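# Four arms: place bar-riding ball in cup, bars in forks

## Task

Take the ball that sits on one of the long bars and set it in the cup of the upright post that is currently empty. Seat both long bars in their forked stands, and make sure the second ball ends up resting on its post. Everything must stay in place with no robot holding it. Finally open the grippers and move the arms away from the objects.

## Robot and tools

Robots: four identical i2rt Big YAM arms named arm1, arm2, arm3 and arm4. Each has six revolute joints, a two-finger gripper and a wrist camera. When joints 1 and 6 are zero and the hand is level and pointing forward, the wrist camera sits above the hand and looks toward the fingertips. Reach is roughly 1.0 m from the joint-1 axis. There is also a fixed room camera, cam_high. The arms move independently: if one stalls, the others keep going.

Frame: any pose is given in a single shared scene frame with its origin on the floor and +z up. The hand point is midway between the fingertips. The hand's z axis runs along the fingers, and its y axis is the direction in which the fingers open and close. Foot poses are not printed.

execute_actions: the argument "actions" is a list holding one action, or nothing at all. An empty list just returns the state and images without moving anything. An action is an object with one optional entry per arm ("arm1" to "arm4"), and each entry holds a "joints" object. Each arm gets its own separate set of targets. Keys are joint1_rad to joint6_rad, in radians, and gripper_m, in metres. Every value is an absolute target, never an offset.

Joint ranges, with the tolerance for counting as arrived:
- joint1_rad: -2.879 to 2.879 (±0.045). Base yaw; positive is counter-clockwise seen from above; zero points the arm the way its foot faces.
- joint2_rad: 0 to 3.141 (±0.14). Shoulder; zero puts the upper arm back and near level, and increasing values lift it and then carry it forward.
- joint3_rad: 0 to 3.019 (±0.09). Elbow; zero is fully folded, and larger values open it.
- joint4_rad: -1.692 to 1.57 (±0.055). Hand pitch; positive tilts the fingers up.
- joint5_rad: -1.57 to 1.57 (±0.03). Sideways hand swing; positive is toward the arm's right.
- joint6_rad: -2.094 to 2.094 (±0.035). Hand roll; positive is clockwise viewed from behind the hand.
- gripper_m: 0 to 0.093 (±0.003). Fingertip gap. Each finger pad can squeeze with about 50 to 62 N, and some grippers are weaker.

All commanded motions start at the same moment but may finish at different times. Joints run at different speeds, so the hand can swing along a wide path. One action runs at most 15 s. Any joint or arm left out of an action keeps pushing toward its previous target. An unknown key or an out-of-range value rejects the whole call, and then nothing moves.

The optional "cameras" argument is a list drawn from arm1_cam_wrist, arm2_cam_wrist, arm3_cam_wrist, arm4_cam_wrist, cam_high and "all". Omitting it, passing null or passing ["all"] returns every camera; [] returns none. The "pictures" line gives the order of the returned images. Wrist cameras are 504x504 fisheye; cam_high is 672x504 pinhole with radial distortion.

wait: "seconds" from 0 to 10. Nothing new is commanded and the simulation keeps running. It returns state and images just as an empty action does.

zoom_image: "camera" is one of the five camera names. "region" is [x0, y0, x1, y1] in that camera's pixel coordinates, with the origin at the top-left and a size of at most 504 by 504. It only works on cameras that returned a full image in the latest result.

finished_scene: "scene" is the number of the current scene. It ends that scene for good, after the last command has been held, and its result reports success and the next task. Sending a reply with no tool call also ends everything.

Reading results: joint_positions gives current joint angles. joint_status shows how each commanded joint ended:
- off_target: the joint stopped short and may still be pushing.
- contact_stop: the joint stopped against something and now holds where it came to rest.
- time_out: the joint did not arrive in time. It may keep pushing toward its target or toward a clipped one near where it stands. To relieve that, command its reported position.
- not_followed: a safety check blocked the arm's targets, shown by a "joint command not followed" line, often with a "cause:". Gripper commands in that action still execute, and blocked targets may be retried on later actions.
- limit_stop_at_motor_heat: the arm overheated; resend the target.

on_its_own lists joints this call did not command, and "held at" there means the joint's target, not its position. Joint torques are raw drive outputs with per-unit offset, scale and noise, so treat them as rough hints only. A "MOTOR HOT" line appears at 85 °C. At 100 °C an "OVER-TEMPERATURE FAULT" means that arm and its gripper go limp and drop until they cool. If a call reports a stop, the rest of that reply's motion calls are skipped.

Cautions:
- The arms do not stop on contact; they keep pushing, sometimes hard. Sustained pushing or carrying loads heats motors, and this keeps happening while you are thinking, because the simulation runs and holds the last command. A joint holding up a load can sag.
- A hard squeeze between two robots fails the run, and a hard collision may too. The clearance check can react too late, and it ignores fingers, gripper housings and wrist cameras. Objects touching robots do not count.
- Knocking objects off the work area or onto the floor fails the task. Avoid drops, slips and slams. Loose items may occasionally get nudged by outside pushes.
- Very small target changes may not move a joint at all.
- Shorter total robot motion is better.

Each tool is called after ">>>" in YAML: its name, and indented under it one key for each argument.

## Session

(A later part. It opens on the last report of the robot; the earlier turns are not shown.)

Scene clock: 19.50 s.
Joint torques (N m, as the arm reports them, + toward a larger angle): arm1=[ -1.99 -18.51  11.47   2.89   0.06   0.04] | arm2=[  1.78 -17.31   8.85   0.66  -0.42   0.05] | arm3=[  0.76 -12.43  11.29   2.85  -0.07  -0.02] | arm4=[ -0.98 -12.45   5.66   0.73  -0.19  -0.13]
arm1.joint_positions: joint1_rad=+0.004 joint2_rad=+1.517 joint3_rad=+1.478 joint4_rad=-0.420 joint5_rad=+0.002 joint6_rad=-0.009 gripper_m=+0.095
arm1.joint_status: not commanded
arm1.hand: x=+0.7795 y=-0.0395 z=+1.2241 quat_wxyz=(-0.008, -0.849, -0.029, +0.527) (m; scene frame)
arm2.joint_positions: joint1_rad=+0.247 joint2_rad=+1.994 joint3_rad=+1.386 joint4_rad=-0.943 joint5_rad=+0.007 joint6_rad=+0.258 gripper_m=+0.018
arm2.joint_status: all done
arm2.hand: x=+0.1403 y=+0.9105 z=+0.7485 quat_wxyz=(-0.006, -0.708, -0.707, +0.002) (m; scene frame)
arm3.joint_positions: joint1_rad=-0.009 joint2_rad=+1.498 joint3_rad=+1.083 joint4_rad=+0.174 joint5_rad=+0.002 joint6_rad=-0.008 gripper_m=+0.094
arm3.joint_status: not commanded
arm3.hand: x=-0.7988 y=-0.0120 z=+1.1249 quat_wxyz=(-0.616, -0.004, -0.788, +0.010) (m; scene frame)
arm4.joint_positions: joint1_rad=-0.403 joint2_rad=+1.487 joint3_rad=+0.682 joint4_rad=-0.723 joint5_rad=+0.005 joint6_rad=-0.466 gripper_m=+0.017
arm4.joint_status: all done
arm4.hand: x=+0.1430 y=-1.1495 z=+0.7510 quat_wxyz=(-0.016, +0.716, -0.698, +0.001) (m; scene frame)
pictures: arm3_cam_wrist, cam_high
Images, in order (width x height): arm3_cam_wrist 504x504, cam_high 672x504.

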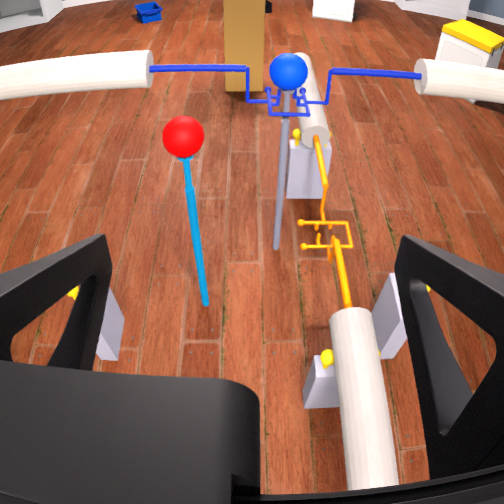

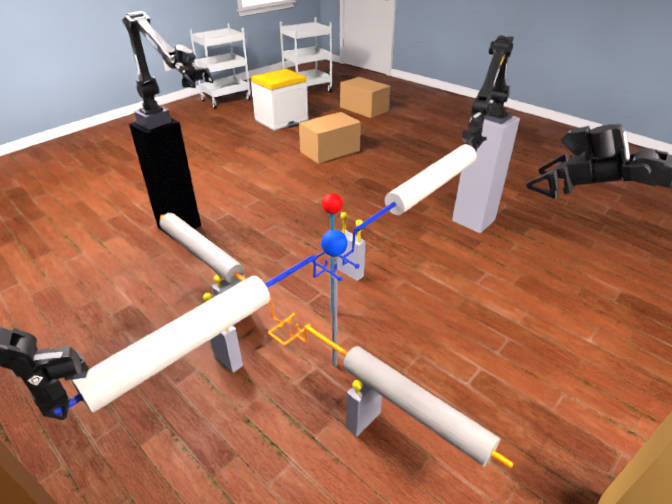

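>>> execute_actions:
  actions:
    - {"arm2":{"joints":{"joint1_rad":0.085,"joint6_rad":0.093,"joint2_rad":1.94,"joint3_rad":1.337,"joint4_rad":-0.887}},"arm4":{"joints":{"joint1_rad":-0.122,"joint6_rad":-0.18,"joint2_rad":1.425,"joint3_rad":0.607,"joint4_rad":-0.68}}}
  cameras: []

>>> execute_actions:
  actions:
    - {"arm2":{"joints":{"joint1_rad":-0.025,"joint6_rad":-0.015}},"arm4":{"joints":{"joint1_rad":0.08,"joint6_rad":0.02,"joint4_rad":-0.7}}}
  cameras: ["arm3_cam_wrist","cam_high"]

Scene clock: 21.30 s.
Joint torques (N m, as the arm reports them, + toward a larger angle): arm1=[ -1.96 -18.46  11.5    2.89   0.06   0.04] | arm2=[  1.51 -18.54   8.83   0.49  -0.41   0.1 ] | arm3=[  1.4  -13.01  11.2    2.83  -0.09   0.04] | arm4=[  1.1  -11.81   5.91   0.3   -0.09   0.16]
arm1.joint_positions: joint1_rad=+0.004 joint2_rad=+1.517 joint3_rad=+1.478 joint4_rad=-0.420 joint5_rad=+0.002 joint6_rad=-0.009 gripper_m=+0.095
arm1.joint_status: not commanded
arm1.hand: x=+0.7795 y=-0.0395 z=+1.2241 quat_wxyz=(-0.008, -0.849, -0.029, +0.527) (m; scene frame)
arm2.joint_positions: joint1_rad=+0.079 joint2_rad=+1.994 joint3_rad=+1.323 joint4_rad=-0.889 joint5_rad=+0.007 joint6_rad=+0.088 gripper_m=+0.018
arm2.joint_status: all done
arm2.hand: x=+0.0469 y=+0.9112 z=+0.7288 quat_wxyz=(-0.001, -0.706, -0.708, +0.000) (m; scene frame)
arm3.joint_positions: joint1_rad=-0.009 joint2_rad=+1.498 joint3_rad=+1.083 joint4_rad=+0.174 joint5_rad=+0.002 joint6_rad=-0.008 gripper_m=+0.094
arm3.joint_status: not commanded
arm3.hand: x=-0.7988 y=-0.0120 z=+1.1249 quat_wxyz=(-0.616, -0.004, -0.788, +0.010) (m; scene frame)
arm4.joint_positions: joint1_rad=-0.129 joint2_rad=+1.445 joint3_rad=+0.593 joint4_rad=-0.674 joint5_rad=+0.003 joint6_rad=-0.196 gripper_m=+0.017
arm4.joint_status: all done
arm4.hand: x=+0.0511 y=-1.1501 z=+0.7401 quat_wxyz=(-0.015, +0.718, -0.696, -0.006) (m; scene frame)
pictures: none
No camera images: the call's "cameras" was empty. Leave "cameras" out to get every camera's image.

Scene clock: 22.37 s.
Joint torques (N m, as the arm reports them, + toward a larger angle): arm1=[ -2.06 -18.49  11.52   2.86   0.05   0.03] | arm2=[  1.14 -18.74   9.08   0.46  -0.33   0.1 ] | arm3=[  2.27 -12.64  11.25   2.93  -0.13  -0.06] | arm4=[  0.79 -11.8    5.84   0.17  -0.11   0.16]
arm1.joint_positions: joint1_rad=+0.004 joint2_rad=+1.517 joint3_rad=+1.478 joint4_rad=-0.420 joint5_rad=+0.002 joint6_rad=-0.009 gripper_m=+0.095
arm1.joint_status: not commanded
arm1.hand: x=+0.7795 y=-0.0395 z=+1.2241 quat_wxyz=(-0.008, -0.849, -0.029, +0.527) (m; scene frame)
arm2.joint_positions: joint1_rad=-0.032 joint2_rad=+1.994 joint3_rad=+1.319 joint4_rad=-0.888 joint5_rad=+0.005 joint6_rad=-0.024 gripper_m=+0.018
arm2.joint_status: all done
arm2.hand: x=-0.0130 y=+0.9114 z=+0.7270 quat_wxyz=(+0.001, -0.706, -0.708, -0.002) (m; scene frame)
arm3.joint_positions: joint1_rad=-0.009 joint2_rad=+1.498 joint3_rad=+1.083 joint4_rad=+0.174 joint5_rad=+0.002 joint6_rad=-0.008 gripper_m=+0.094
arm3.joint_status: not commanded
arm3.hand: x=-0.7988 y=-0.0120 z=+1.1249 quat_wxyz=(-0.616, -0.004, -0.788, +0.010) (m; scene frame)
arm4.joint_positions: joint1_rad=+0.074 joint2_rad=+1.445 joint3_rad=+0.593 joint4_rad=-0.692 joint5_rad=+0.004 joint6_rad=+0.005 gripper_m=+0.017
arm4.joint_status: all done
arm4.hand: x=-0.0100 y=-1.1506 z=+0.7399 quat_wxyz=(-0.006, +0.718, -0.696, -0.003) (m; scene frame)
pictures: arm3_cam_wrist, cam_high
Images, in order (width x height): arm3_cam_wrist 504x504, cam_high 672x504.

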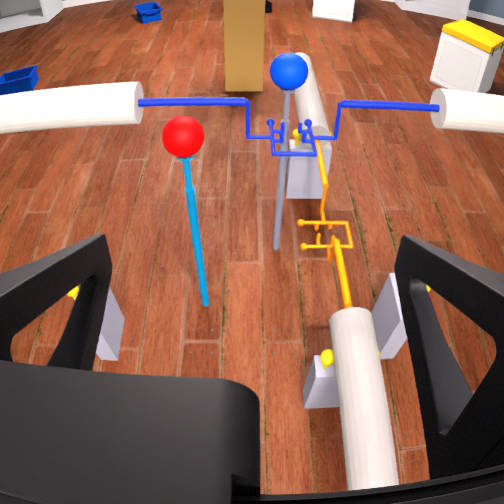

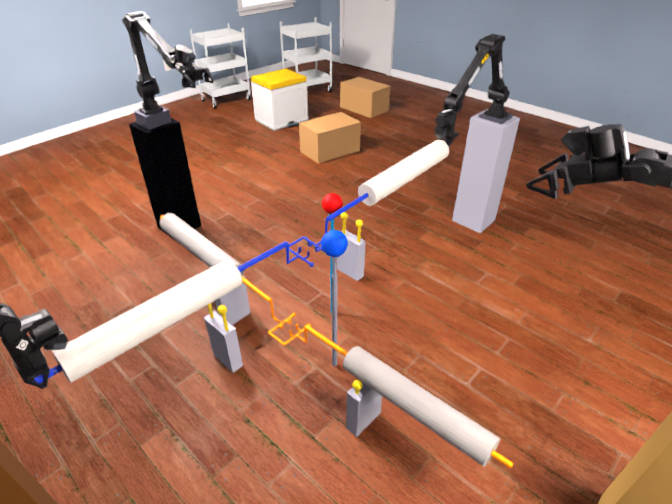

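>>> execute_actions:
  actions:
    - {"arm2":{"joints":{"joint2_rad":1.73,"joint3_rad":1.31,"joint4_rad":-1.08}},"arm4":{"joints":{"joint2_rad":1.3,"joint3_rad":0.8,"joint4_rad":-0.995}}}
  cameras: []

>>> execute_actions:
  actions:
    - {"arm2":{"joints":{"joint1_rad":-0.262,"joint2_rad":1.725,"joint3_rad":1.295,"joint4_rad":-1.07,"joint6_rad":-0.255}},"arm4":{"joints":{"joint1_rad":0.395,"joint2_rad":1.435,"joint3_rad":0.93,"joint4_rad":-0.995,"joint6_rad":0.335}}}
  cameras: []

>>> execute_actions:
  actions:
    - {"arm2":{"joints":{"joint1_rad":-0.512,"joint2_rad":1.85,"joint3_rad":1.465,"joint4_rad":-1.11,"joint6_rad":-0.507}},"arm4":{"joints":{"joint1_rad":0.698,"joint2_rad":1.61,"joint3_rad":1.12,"joint4_rad":-1.012,"joint6_rad":0.637}}}
  cameras: []

>>> execute_actions:
  actions:
    - {"arm4":{"joints":{"joint1_rad":0.632,"joint2_rad":1.955,"joint3_rad":1.165,"joint4_rad":-0.70,"joint6_rad":0.57}},"arm2":{"joints":{"joint1_rad":-0.555,"joint2_rad":1.965,"joint3_rad":1.17,"joint4_rad":-0.70,"joint6_rad":-0.545}}}
  cameras: []

>>> execute_actions:
  actions:
    - {"arm4":{"joints":{"joint2_rad":2.275,"joint3_rad":1.19,"joint4_rad":-0.412}},"arm2":{"joints":{"joint2_rad":2.29,"joint3_rad":1.215,"joint4_rad":-0.41}}}
  cameras: ["cam_high"]

Scene clock: 24.23 s.
Joint torques (N m, as the arm reports them, + toward a larger angle): arm1=[ -2.07 -18.37  11.5    2.94   0.06   0.03] | arm2=[  1.34 -14.8   10.51   0.16  -0.37   0.09] | arm3=[  0.97 -12.97  11.18   2.75  -0.06  -0.02] | arm4=[  0.47 -11.13   9.18  -0.59  -0.12   0.11]
arm1.joint_positions: joint1_rad=+0.004 joint2_rad=+1.517 joint3_rad=+1.478 joint4_rad=-0.420 joint5_rad=+0.002 joint6_rad=-0.009 gripper_m=+0.095
arm1.joint_status: not commanded
arm1.hand: x=+0.7795 y=-0.0395 z=+1.2241 quat_wxyz=(-0.008, -0.849, -0.029, +0.527) (m; scene frame)
arm2.joint_positions: joint1_rad=-0.032 joint2_rad=+1.754 joint3_rad=+1.289 joint4_rad=-1.071 joint5_rad=+0.005 joint6_rad=-0.023 gripper_m=+0.018
arm2.joint_status: all done
arm2.hand: x=-0.0130 y=+0.9416 z=+0.8376 quat_wxyz=(-0.009, -0.707, -0.707, +0.008) (m; scene frame)
arm3.joint_positions: joint1_rad=-0.009 joint2_rad=+1.498 joint3_rad=+1.083 joint4_rad=+0.174 joint5_rad=+0.002 joint6_rad=-0.008 gripper_m=+0.094
arm3.joint_status: not commanded
arm3.hand: x=-0.7988 y=-0.0120 z=+1.1249 quat_wxyz=(-0.616, -0.004, -0.788, +0.010) (m; scene frame)
arm4.joint_positions: joint1_rad=+0.074 joint2_rad=+1.314 joint3_rad=+0.761 joint4_rad=-0.969 joint5_rad=+0.004 joint6_rad=+0.006 gripper_m=+0.017
arm4.joint_status: all done
arm4.hand: x=-0.0111 y=-1.1211 z=+0.8257 quat_wxyz=(-0.013, +0.718, -0.696, -0.011) (m; scene frame)
pictures: none
No camera images: the call's "cameras" was empty. Leave "cameras" out to get every camera's image.

Scene clock: 25.40 s.
Joint torques (N m, as the arm reports them, + toward a larger angle): arm1=[ -2.09 -18.3   11.49   2.9    0.05   0.04] | arm2=[  0.94 -15.29  11.52   0.25  -0.21   0.08] | arm3=[  1.58 -12.43  11.22   2.75  -0.1   -0.04] | arm4=[  0.69 -14.31   8.73   0.2   -0.12   0.11]
arm1.joint_positions: joint1_rad=+0.004 joint2_rad=+1.517 joint3_rad=+1.478 joint4_rad=-0.420 joint5_rad=+0.002 joint6_rad=-0.009 gripper_m=+0.095
arm1.joint_status: not commanded
arm1.hand: x=+0.7795 y=-0.0395 z=+1.2241 quat_wxyz=(-0.008, -0.849, -0.029, +0.527) (m; scene frame)
arm2.joint_positions: joint1_rad=-0.267 joint2_rad=+1.754 joint3_rad=+1.258 joint4_rad=-1.062 joint5_rad=+0.003 joint6_rad=-0.259 gripper_m=+0.018
arm2.joint_status: all done
arm2.hand: x=-0.1274 y=+0.9694 z=+0.8263 quat_wxyz=(+0.000, -0.706, -0.708, +0.000) (m; scene frame)
arm3.joint_positions: joint1_rad=-0.009 joint2_rad=+1.498 joint3_rad=+1.083 joint4_rad=+0.174 joint5_rad=+0.002 joint6_rad=-0.008 gripper_m=+0.094
arm3.joint_status: not commanded
arm3.hand: x=-0.7988 y=-0.0120 z=+1.1249 quat_wxyz=(-0.616, -0.004, -0.788, +0.010) (m; scene frame)
arm4.joint_positions: joint1_rad=+0.391 joint2_rad=+1.455 joint3_rad=+0.897 joint4_rad=-0.986 joint5_rad=+0.005 joint6_rad=+0.321 gripper_m=+0.017
arm4.joint_status: all done
arm4.hand: x=-0.1295 y=-1.0958 z=+0.8240 quat_wxyz=(-0.003, +0.719, -0.695, -0.006) (m; scene frame)
pictures: none
No camera images: the call's "cameras" was empty. Leave "cameras" out to get every camera's image.

Scene clock: 26.57 s.
Joint torques (N m, as the arm reports them, + toward a larger angle): arm1=[ -2.09 -18.44  11.48   2.95   0.05   0.04] | arm2=[  0.98 -17.62  12.23  -0.01  -0.2    0.02] | arm3=[  0.88 -12.47  11.46   2.89  -0.1    0.03] | arm4=[  0.56 -18.4    8.36   0.43   0.08   0.12]
arm1.joint_positions: joint1_rad=+0.004 joint2_rad=+1.517 joint3_rad=+1.478 joint4_rad=-0.420 joint5_rad=+0.002 joint6_rad=-0.009 gripper_m=+0.095
arm1.joint_status: not commanded
arm1.hand: x=+0.7795 y=-0.0395 z=+1.2241 quat_wxyz=(-0.008, -0.849, -0.029, +0.527) (m; scene frame)
arm2.joint_positions: joint1_rad=-0.517 joint2_rad=+1.888 joint3_rad=+1.422 joint4_rad=-1.099 joint5_rad=+0.001 joint6_rad=-0.510 gripper_m=+0.018
arm2.joint_status: all done
arm2.hand: x=-0.2665 y=+0.9715 z=+0.8140 quat_wxyz=(+0.001, -0.706, -0.708, -0.003) (m; scene frame)
arm3.joint_positions: joint1_rad=-0.009 joint2_rad=+1.498 joint3_rad=+1.083 joint4_rad=+0.174 joint5_rad=+0.002 joint6_rad=-0.008 gripper_m=+0.094
arm3.joint_status: not commanded
arm3.hand: x=-0.7988 y=-0.0120 z=+1.1249 quat_wxyz=(-0.616, -0.004, -0.788, +0.010) (m; scene frame)
arm4.joint_positions: joint1_rad=+0.694 joint2_rad=+1.640 joint3_rad=+1.092 joint4_rad=-1.010 joint5_rad=+0.001 joint6_rad=+0.623 gripper_m=+0.017
arm4.joint_status: all done
arm4.hand: x=-0.2714 y=-1.0967 z=+0.8163 quat_wxyz=(+0.003, +0.719, -0.695, -0.001) (m; scene frame)
pictures: none
No camera images: the call's "cameras" was empty. Leave "cameras" out to get every camera's image.

Scene clock: 27.77 s.
Joint torques (N m, as the arm reports them, + toward a larger angle): arm1=[ -1.98 -18.44  11.52   2.9    0.05   0.04] | arm2=[  0.15 -16.37   7.46   1.    -0.05  -0.04] | arm3=[  1.   -13.07  11.11   3.15  -0.08  -0.13] | arm4=[  0.76 -22.87   7.08   0.28  -0.13  -0.02]
arm1.joint_positions: joint1_rad=+0.004 joint2_rad=+1.517 joint3_rad=+1.478 joint4_rad=-0.420 joint5_rad=+0.002 joint6_rad=-0.009 gripper_m=+0.095
arm1.joint_status: not commanded
arm1.hand: x=+0.7795 y=-0.0395 z=+1.2241 quat_wxyz=(-0.008, -0.849, -0.029, +0.527) (m; scene frame)
arm2.joint_positions: joint1_rad=-0.550 joint2_rad=+2.003 joint3_rad=+1.158 joint4_rad=-0.718 joint5_rad=-0.001 joint6_rad=-0.540 gripper_m=+0.018
arm2.joint_status: all done
arm2.hand: x=-0.2552 y=+1.0244 z=+0.6772 quat_wxyz=(+0.000, -0.707, -0.707, -0.003) (m; scene frame)
arm3.joint_positions: joint1_rad=-0.009 joint2_rad=+1.498 joint3_rad=+1.083 joint4_rad=+0.174 joint5_rad=+0.002 joint6_rad=-0.008 gripper_m=+0.094
arm3.joint_status: not commanded
arm3.hand: x=-0.7988 y=-0.0120 z=+1.1249 quat_wxyz=(-0.616, -0.004, -0.788, +0.010) (m; scene frame)
arm4.joint_positions: joint1_rad=+0.628 joint2_rad=+1.994 joint3_rad=+1.132 joint4_rad=-0.697 joint5_rad=+0.006 joint6_rad=+0.567 gripper_m=+0.017
arm4.joint_status: all done
arm4.hand: x=-0.2725 y=-1.0429 z=+0.6690 quat_wxyz=(+0.001, +0.716, -0.698, +0.000) (m; scene frame)
pictures: none
No camera images: the call's "cameras" was empty. Leave "cameras" out to get every camera's image.

Scene clock: 28.87 s.
Joint torques (N m, as the arm reports them, + toward a larger angle): arm1=[ -2.07 -18.38  11.49   2.9    0.05   0.03] | arm2=[ -0.04 -18.     6.01   0.57  -0.09  -0.05] | arm3=[  1.21 -12.21  11.24   2.76  -0.03  -0.05] | arm4=[  0.33 -24.87   4.06   0.28  -0.06  -0.04]
arm1.joint_positions: joint1_rad=+0.004 joint2_rad=+1.517 joint3_rad=+1.478 joint4_rad=-0.420 joint5_rad=+0.002 joint6_rad=-0.009 gripper_m=+0.095
arm1.joint_status: not commanded
arm1.hand: x=+0.7795 y=-0.0395 z=+1.2241 quat_wxyz=(-0.008, -0.849, -0.029, +0.527) (m; scene frame)
arm2.joint_positions: joint1_rad=-0.548 joint2_rad=+2.333 joint3_rad=+1.196 joint4_rad=-0.415 joint5_rad=-0.001 joint6_rad=-0.537 gripper_m=+0.018
arm2.joint_status: all done
arm2.hand: x=-0.2535 y=+1.0255 z=+0.5280 quat_wxyz=(-0.001, -0.707, -0.707, +0.003) (m; scene frame)
arm3.joint_positions: joint1_rad=-0.009 joint2_rad=+1.498 joint3_rad=+1.083 joint4_rad=+0.174 joint5_rad=+0.002 joint6_rad=-0.008 gripper_m=+0.094
arm3.joint_status: not commanded
arm3.hand: x=-0.7988 y=-0.0120 z=+1.1249 quat_wxyz=(-0.616, -0.004, -0.788, +0.010) (m; scene frame)
arm4.joint_positions: joint1_rad=+0.630 joint2_rad=+2.314 joint3_rad=+1.179 joint4_rad=-0.409 joint5_rad=+0.003 joint6_rad=+0.567 gripper_m=+0.017
arm4.joint_status: all done
arm4.hand: x=-0.2761 y=-1.0418 z=+0.5277 quat_wxyz=(+0.000, +0.716, -0.698, -0.007) (m; scene frame)
pictures: cam_high
Images, in order (width x height): cam_high 672x504.

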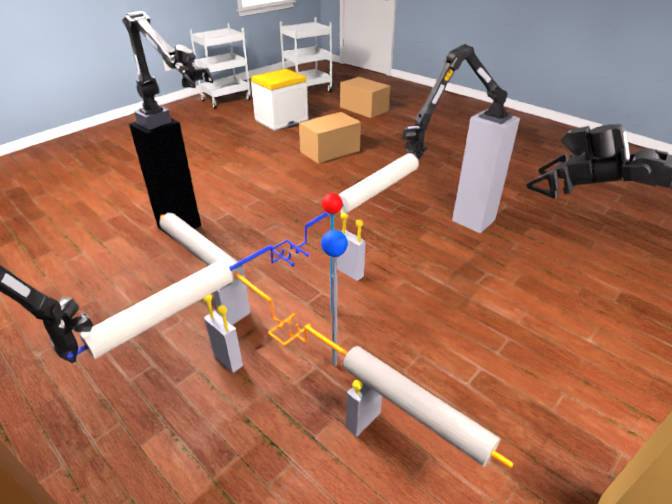

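>>> execute_actions:
  actions:
    - {"arm4":{"joints":{"joint2_rad":2.5,"joint3_rad":1.28,"joint4_rad":-0.285}},"arm2":{"joints":{"joint2_rad":2.512,"joint3_rad":1.312,"joint4_rad":-0.293}}}
  cameras: []

>>> execute_actions:
  actions:
    - {"arm4":{"joints":{"gripper_m":0.09}},"arm2":{"joints":{"gripper_m":0.09}}}
  cameras: []

>>> execute_actions:
  actions:
    - {"arm4":{"joints":{"joint2_rad":1.965,"joint3_rad":1.1,"joint4_rad":-0.72}},"arm2":{"joints":{"joint2_rad":1.975,"joint3_rad":1.12,"joint4_rad":-0.73}}}
  cameras: ["arm1_cam_wrist","cam_high"]

Scene clock: 31.10 s.
Joint torques (N m, as the arm reports them, + toward a larger angle): arm1=[ -2.03 -18.46  11.45   2.9    0.06   0.05] | arm2=[  0.42 -18.16   4.42   0.69  -0.12  -0.06] | arm3=[  0.7  -12.59  11.25   2.9   -0.11   0.01] | arm4=[  0.38 -24.36   2.87   0.48  -0.06  -0.01]
arm1.joint_positions: joint1_rad=+0.004 joint2_rad=+1.517 joint3_rad=+1.478 joint4_rad=-0.420 joint5_rad=+0.002 joint6_rad=-0.009 gripper_m=+0.095
arm1.joint_status: not commanded
arm1.hand: x=+0.7795 y=-0.0395 z=+1.2241 quat_wxyz=(-0.008, -0.849, -0.029, +0.527) (m; scene frame)
arm2.joint_positions: joint1_rad=-0.549 joint2_rad=+2.546 joint3_rad=+1.300 joint4_rad=-0.301 joint5_rad=+0.000 joint6_rad=-0.538 gripper_m=+0.018
arm2.joint_status: all done
arm2.hand: x=-0.2552 y=+1.0237 z=+0.4419 quat_wxyz=(-0.001, -0.707, -0.707, +0.005) (m; scene frame)
arm3.joint_positions: joint1_rad=-0.009 joint2_rad=+1.498 joint3_rad=+1.083 joint4_rad=+0.174 joint5_rad=+0.002 joint6_rad=-0.008 gripper_m=+0.094
arm3.joint_status: not commanded
arm3.hand: x=-0.7988 y=-0.0120 z=+1.1249 quat_wxyz=(-0.616, -0.004, -0.788, +0.010) (m; scene frame)
arm4.joint_positions: joint1_rad=+0.630 joint2_rad=+2.531 joint3_rad=+1.274 joint4_rad=-0.285 joint5_rad=+0.003 joint6_rad=+0.567 gripper_m=+0.017
arm4.joint_status: all done
arm4.hand: x=-0.2760 y=-1.0428 z=+0.4393 quat_wxyz=(+0.000, +0.716, -0.698, -0.008) (m; scene frame)
pictures: none
No camera images: the call's "cameras" was empty. Leave "cameras" out to get every camera's image.

Scene clock: 31.83 s.
Joint torques (N m, as the arm reports them, + toward a larger angle): arm1=[ -2.08 -18.29  11.52   2.87   0.06   0.05] | arm2=[  0.01 -17.75   4.54   0.72  -0.13  -0.08] | arm3=[  0.44 -12.32  11.33   2.75  -0.12   0.  ] | arm4=[  0.32 -23.09   2.92   0.57  -0.07  -0.02]
arm1.joint_positions: joint1_rad=+0.004 joint2_rad=+1.517 joint3_rad=+1.478 joint4_rad=-0.420 joint5_rad=+0.002 joint6_rad=-0.009 gripper_m=+0.095
arm1.joint_status: not commanded
arm1.hand: x=+0.7795 y=-0.0395 z=+1.2241 quat_wxyz=(-0.008, -0.849, -0.029, +0.527) (m; scene frame)
arm2.joint_positions: joint1_rad=-0.549 joint2_rad=+2.543 joint3_rad=+1.300 joint4_rad=-0.301 joint5_rad=+0.000 joint6_rad=-0.538 gripper_m=+0.090
arm2.joint_status: all done
arm2.hand: x=-0.2558 y=+1.0226 z=+0.4432 quat_wxyz=(-0.002, -0.707, -0.707, +0.006) (m; scene frame)
arm3.joint_positions: joint1_rad=-0.009 joint2_rad=+1.498 joint3_rad=+1.083 joint4_rad=+0.174 joint5_rad=+0.002 joint6_rad=-0.008 gripper_m=+0.094
arm3.joint_status: not commanded
arm3.hand: x=-0.7988 y=-0.0120 z=+1.1249 quat_wxyz=(-0.616, -0.004, -0.788, +0.010) (m; scene frame)
arm4.joint_positions: joint1_rad=+0.630 joint2_rad=+2.516 joint3_rad=+1.274 joint4_rad=-0.285 joint5_rad=+0.004 joint6_rad=+0.567 gripper_m=+0.090
arm4.joint_status: all done
arm4.hand: x=-0.2798 y=-1.0369 z=+0.4467 quat_wxyz=(-0.002, +0.716, -0.698, -0.016) (m; scene frame)
pictures: none
No camera images: the call's "cameras" was empty. Leave "cameras" out to get every camera's image.

Scene clock: 33.27 s.
Joint torques (N m, as the arm reports them, + toward a larger angle): arm1=[ -2.09 -18.35  11.47   2.88   0.05   0.04] | arm2=[  0.54 -12.41   7.53  -0.19  -0.15  -0.05] | arm3=[  0.99 -12.49  11.23   2.76  -0.16   0.01] | arm4=[  0.84 -18.38   5.44   0.09  -0.05  -0.02]
arm1.joint_positions: joint1_rad=+0.004 joint2_rad=+1.517 joint3_rad=+1.478 joint4_rad=-0.420 joint5_rad=+0.002 joint6_rad=-0.009 gripper_m=+0.095
arm1.joint_status: not commanded
arm1.hand: x=+0.7795 y=-0.0395 z=+1.2241 quat_wxyz=(-0.008, -0.849, -0.029, +0.527) (m; scene frame)
arm2.joint_positions: joint1_rad=-0.549 joint2_rad=+1.966 joint3_rad=+1.106 joint4_rad=-0.715 joint5_rad=+0.000 joint6_rad=-0.538 gripper_m=+0.090
arm2.joint_status: all done
arm2.hand: x=-0.2454 y=+1.0402 z=+0.6818 quat_wxyz=(+0.002, -0.707, -0.707, -0.008) (m; scene frame)
arm3.joint_positions: joint1_rad=-0.009 joint2_rad=+1.498 joint3_rad=+1.083 joint4_rad=+0.174 joint5_rad=+0.002 joint6_rad=-0.008 gripper_m=+0.094
arm3.joint_status: not commanded
arm3.hand: x=-0.7988 y=-0.0120 z=+1.1249 quat_wxyz=(-0.616, -0.004, -0.788, +0.010) (m; scene frame)
arm4.joint_positions: joint1_rad=+0.630 joint2_rad=+1.958 joint3_rad=+1.090 joint4_rad=-0.713 joint5_rad=+0.004 joint6_rad=+0.567 gripper_m=+0.090
arm4.joint_status: all done
arm4.hand: x=-0.2629 y=-1.0591 z=+0.6750 quat_wxyz=(+0.004, +0.716, -0.698, +0.011) (m; scene frame)
pictures: arm1_cam_wrist, cam_high
Images, in order (width x height): arm1_cam_wrist 504x504, cam_high 672x504.

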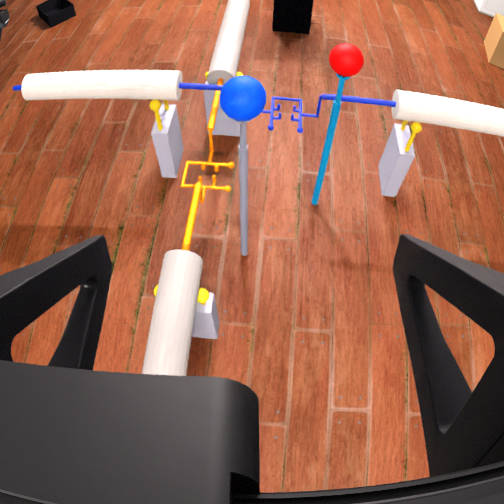

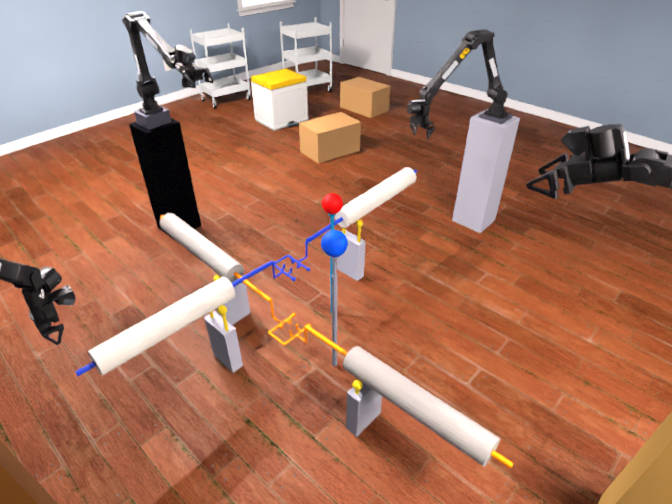

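>>> finished_scene:
  scene: 2

The scene is finished: the task was done.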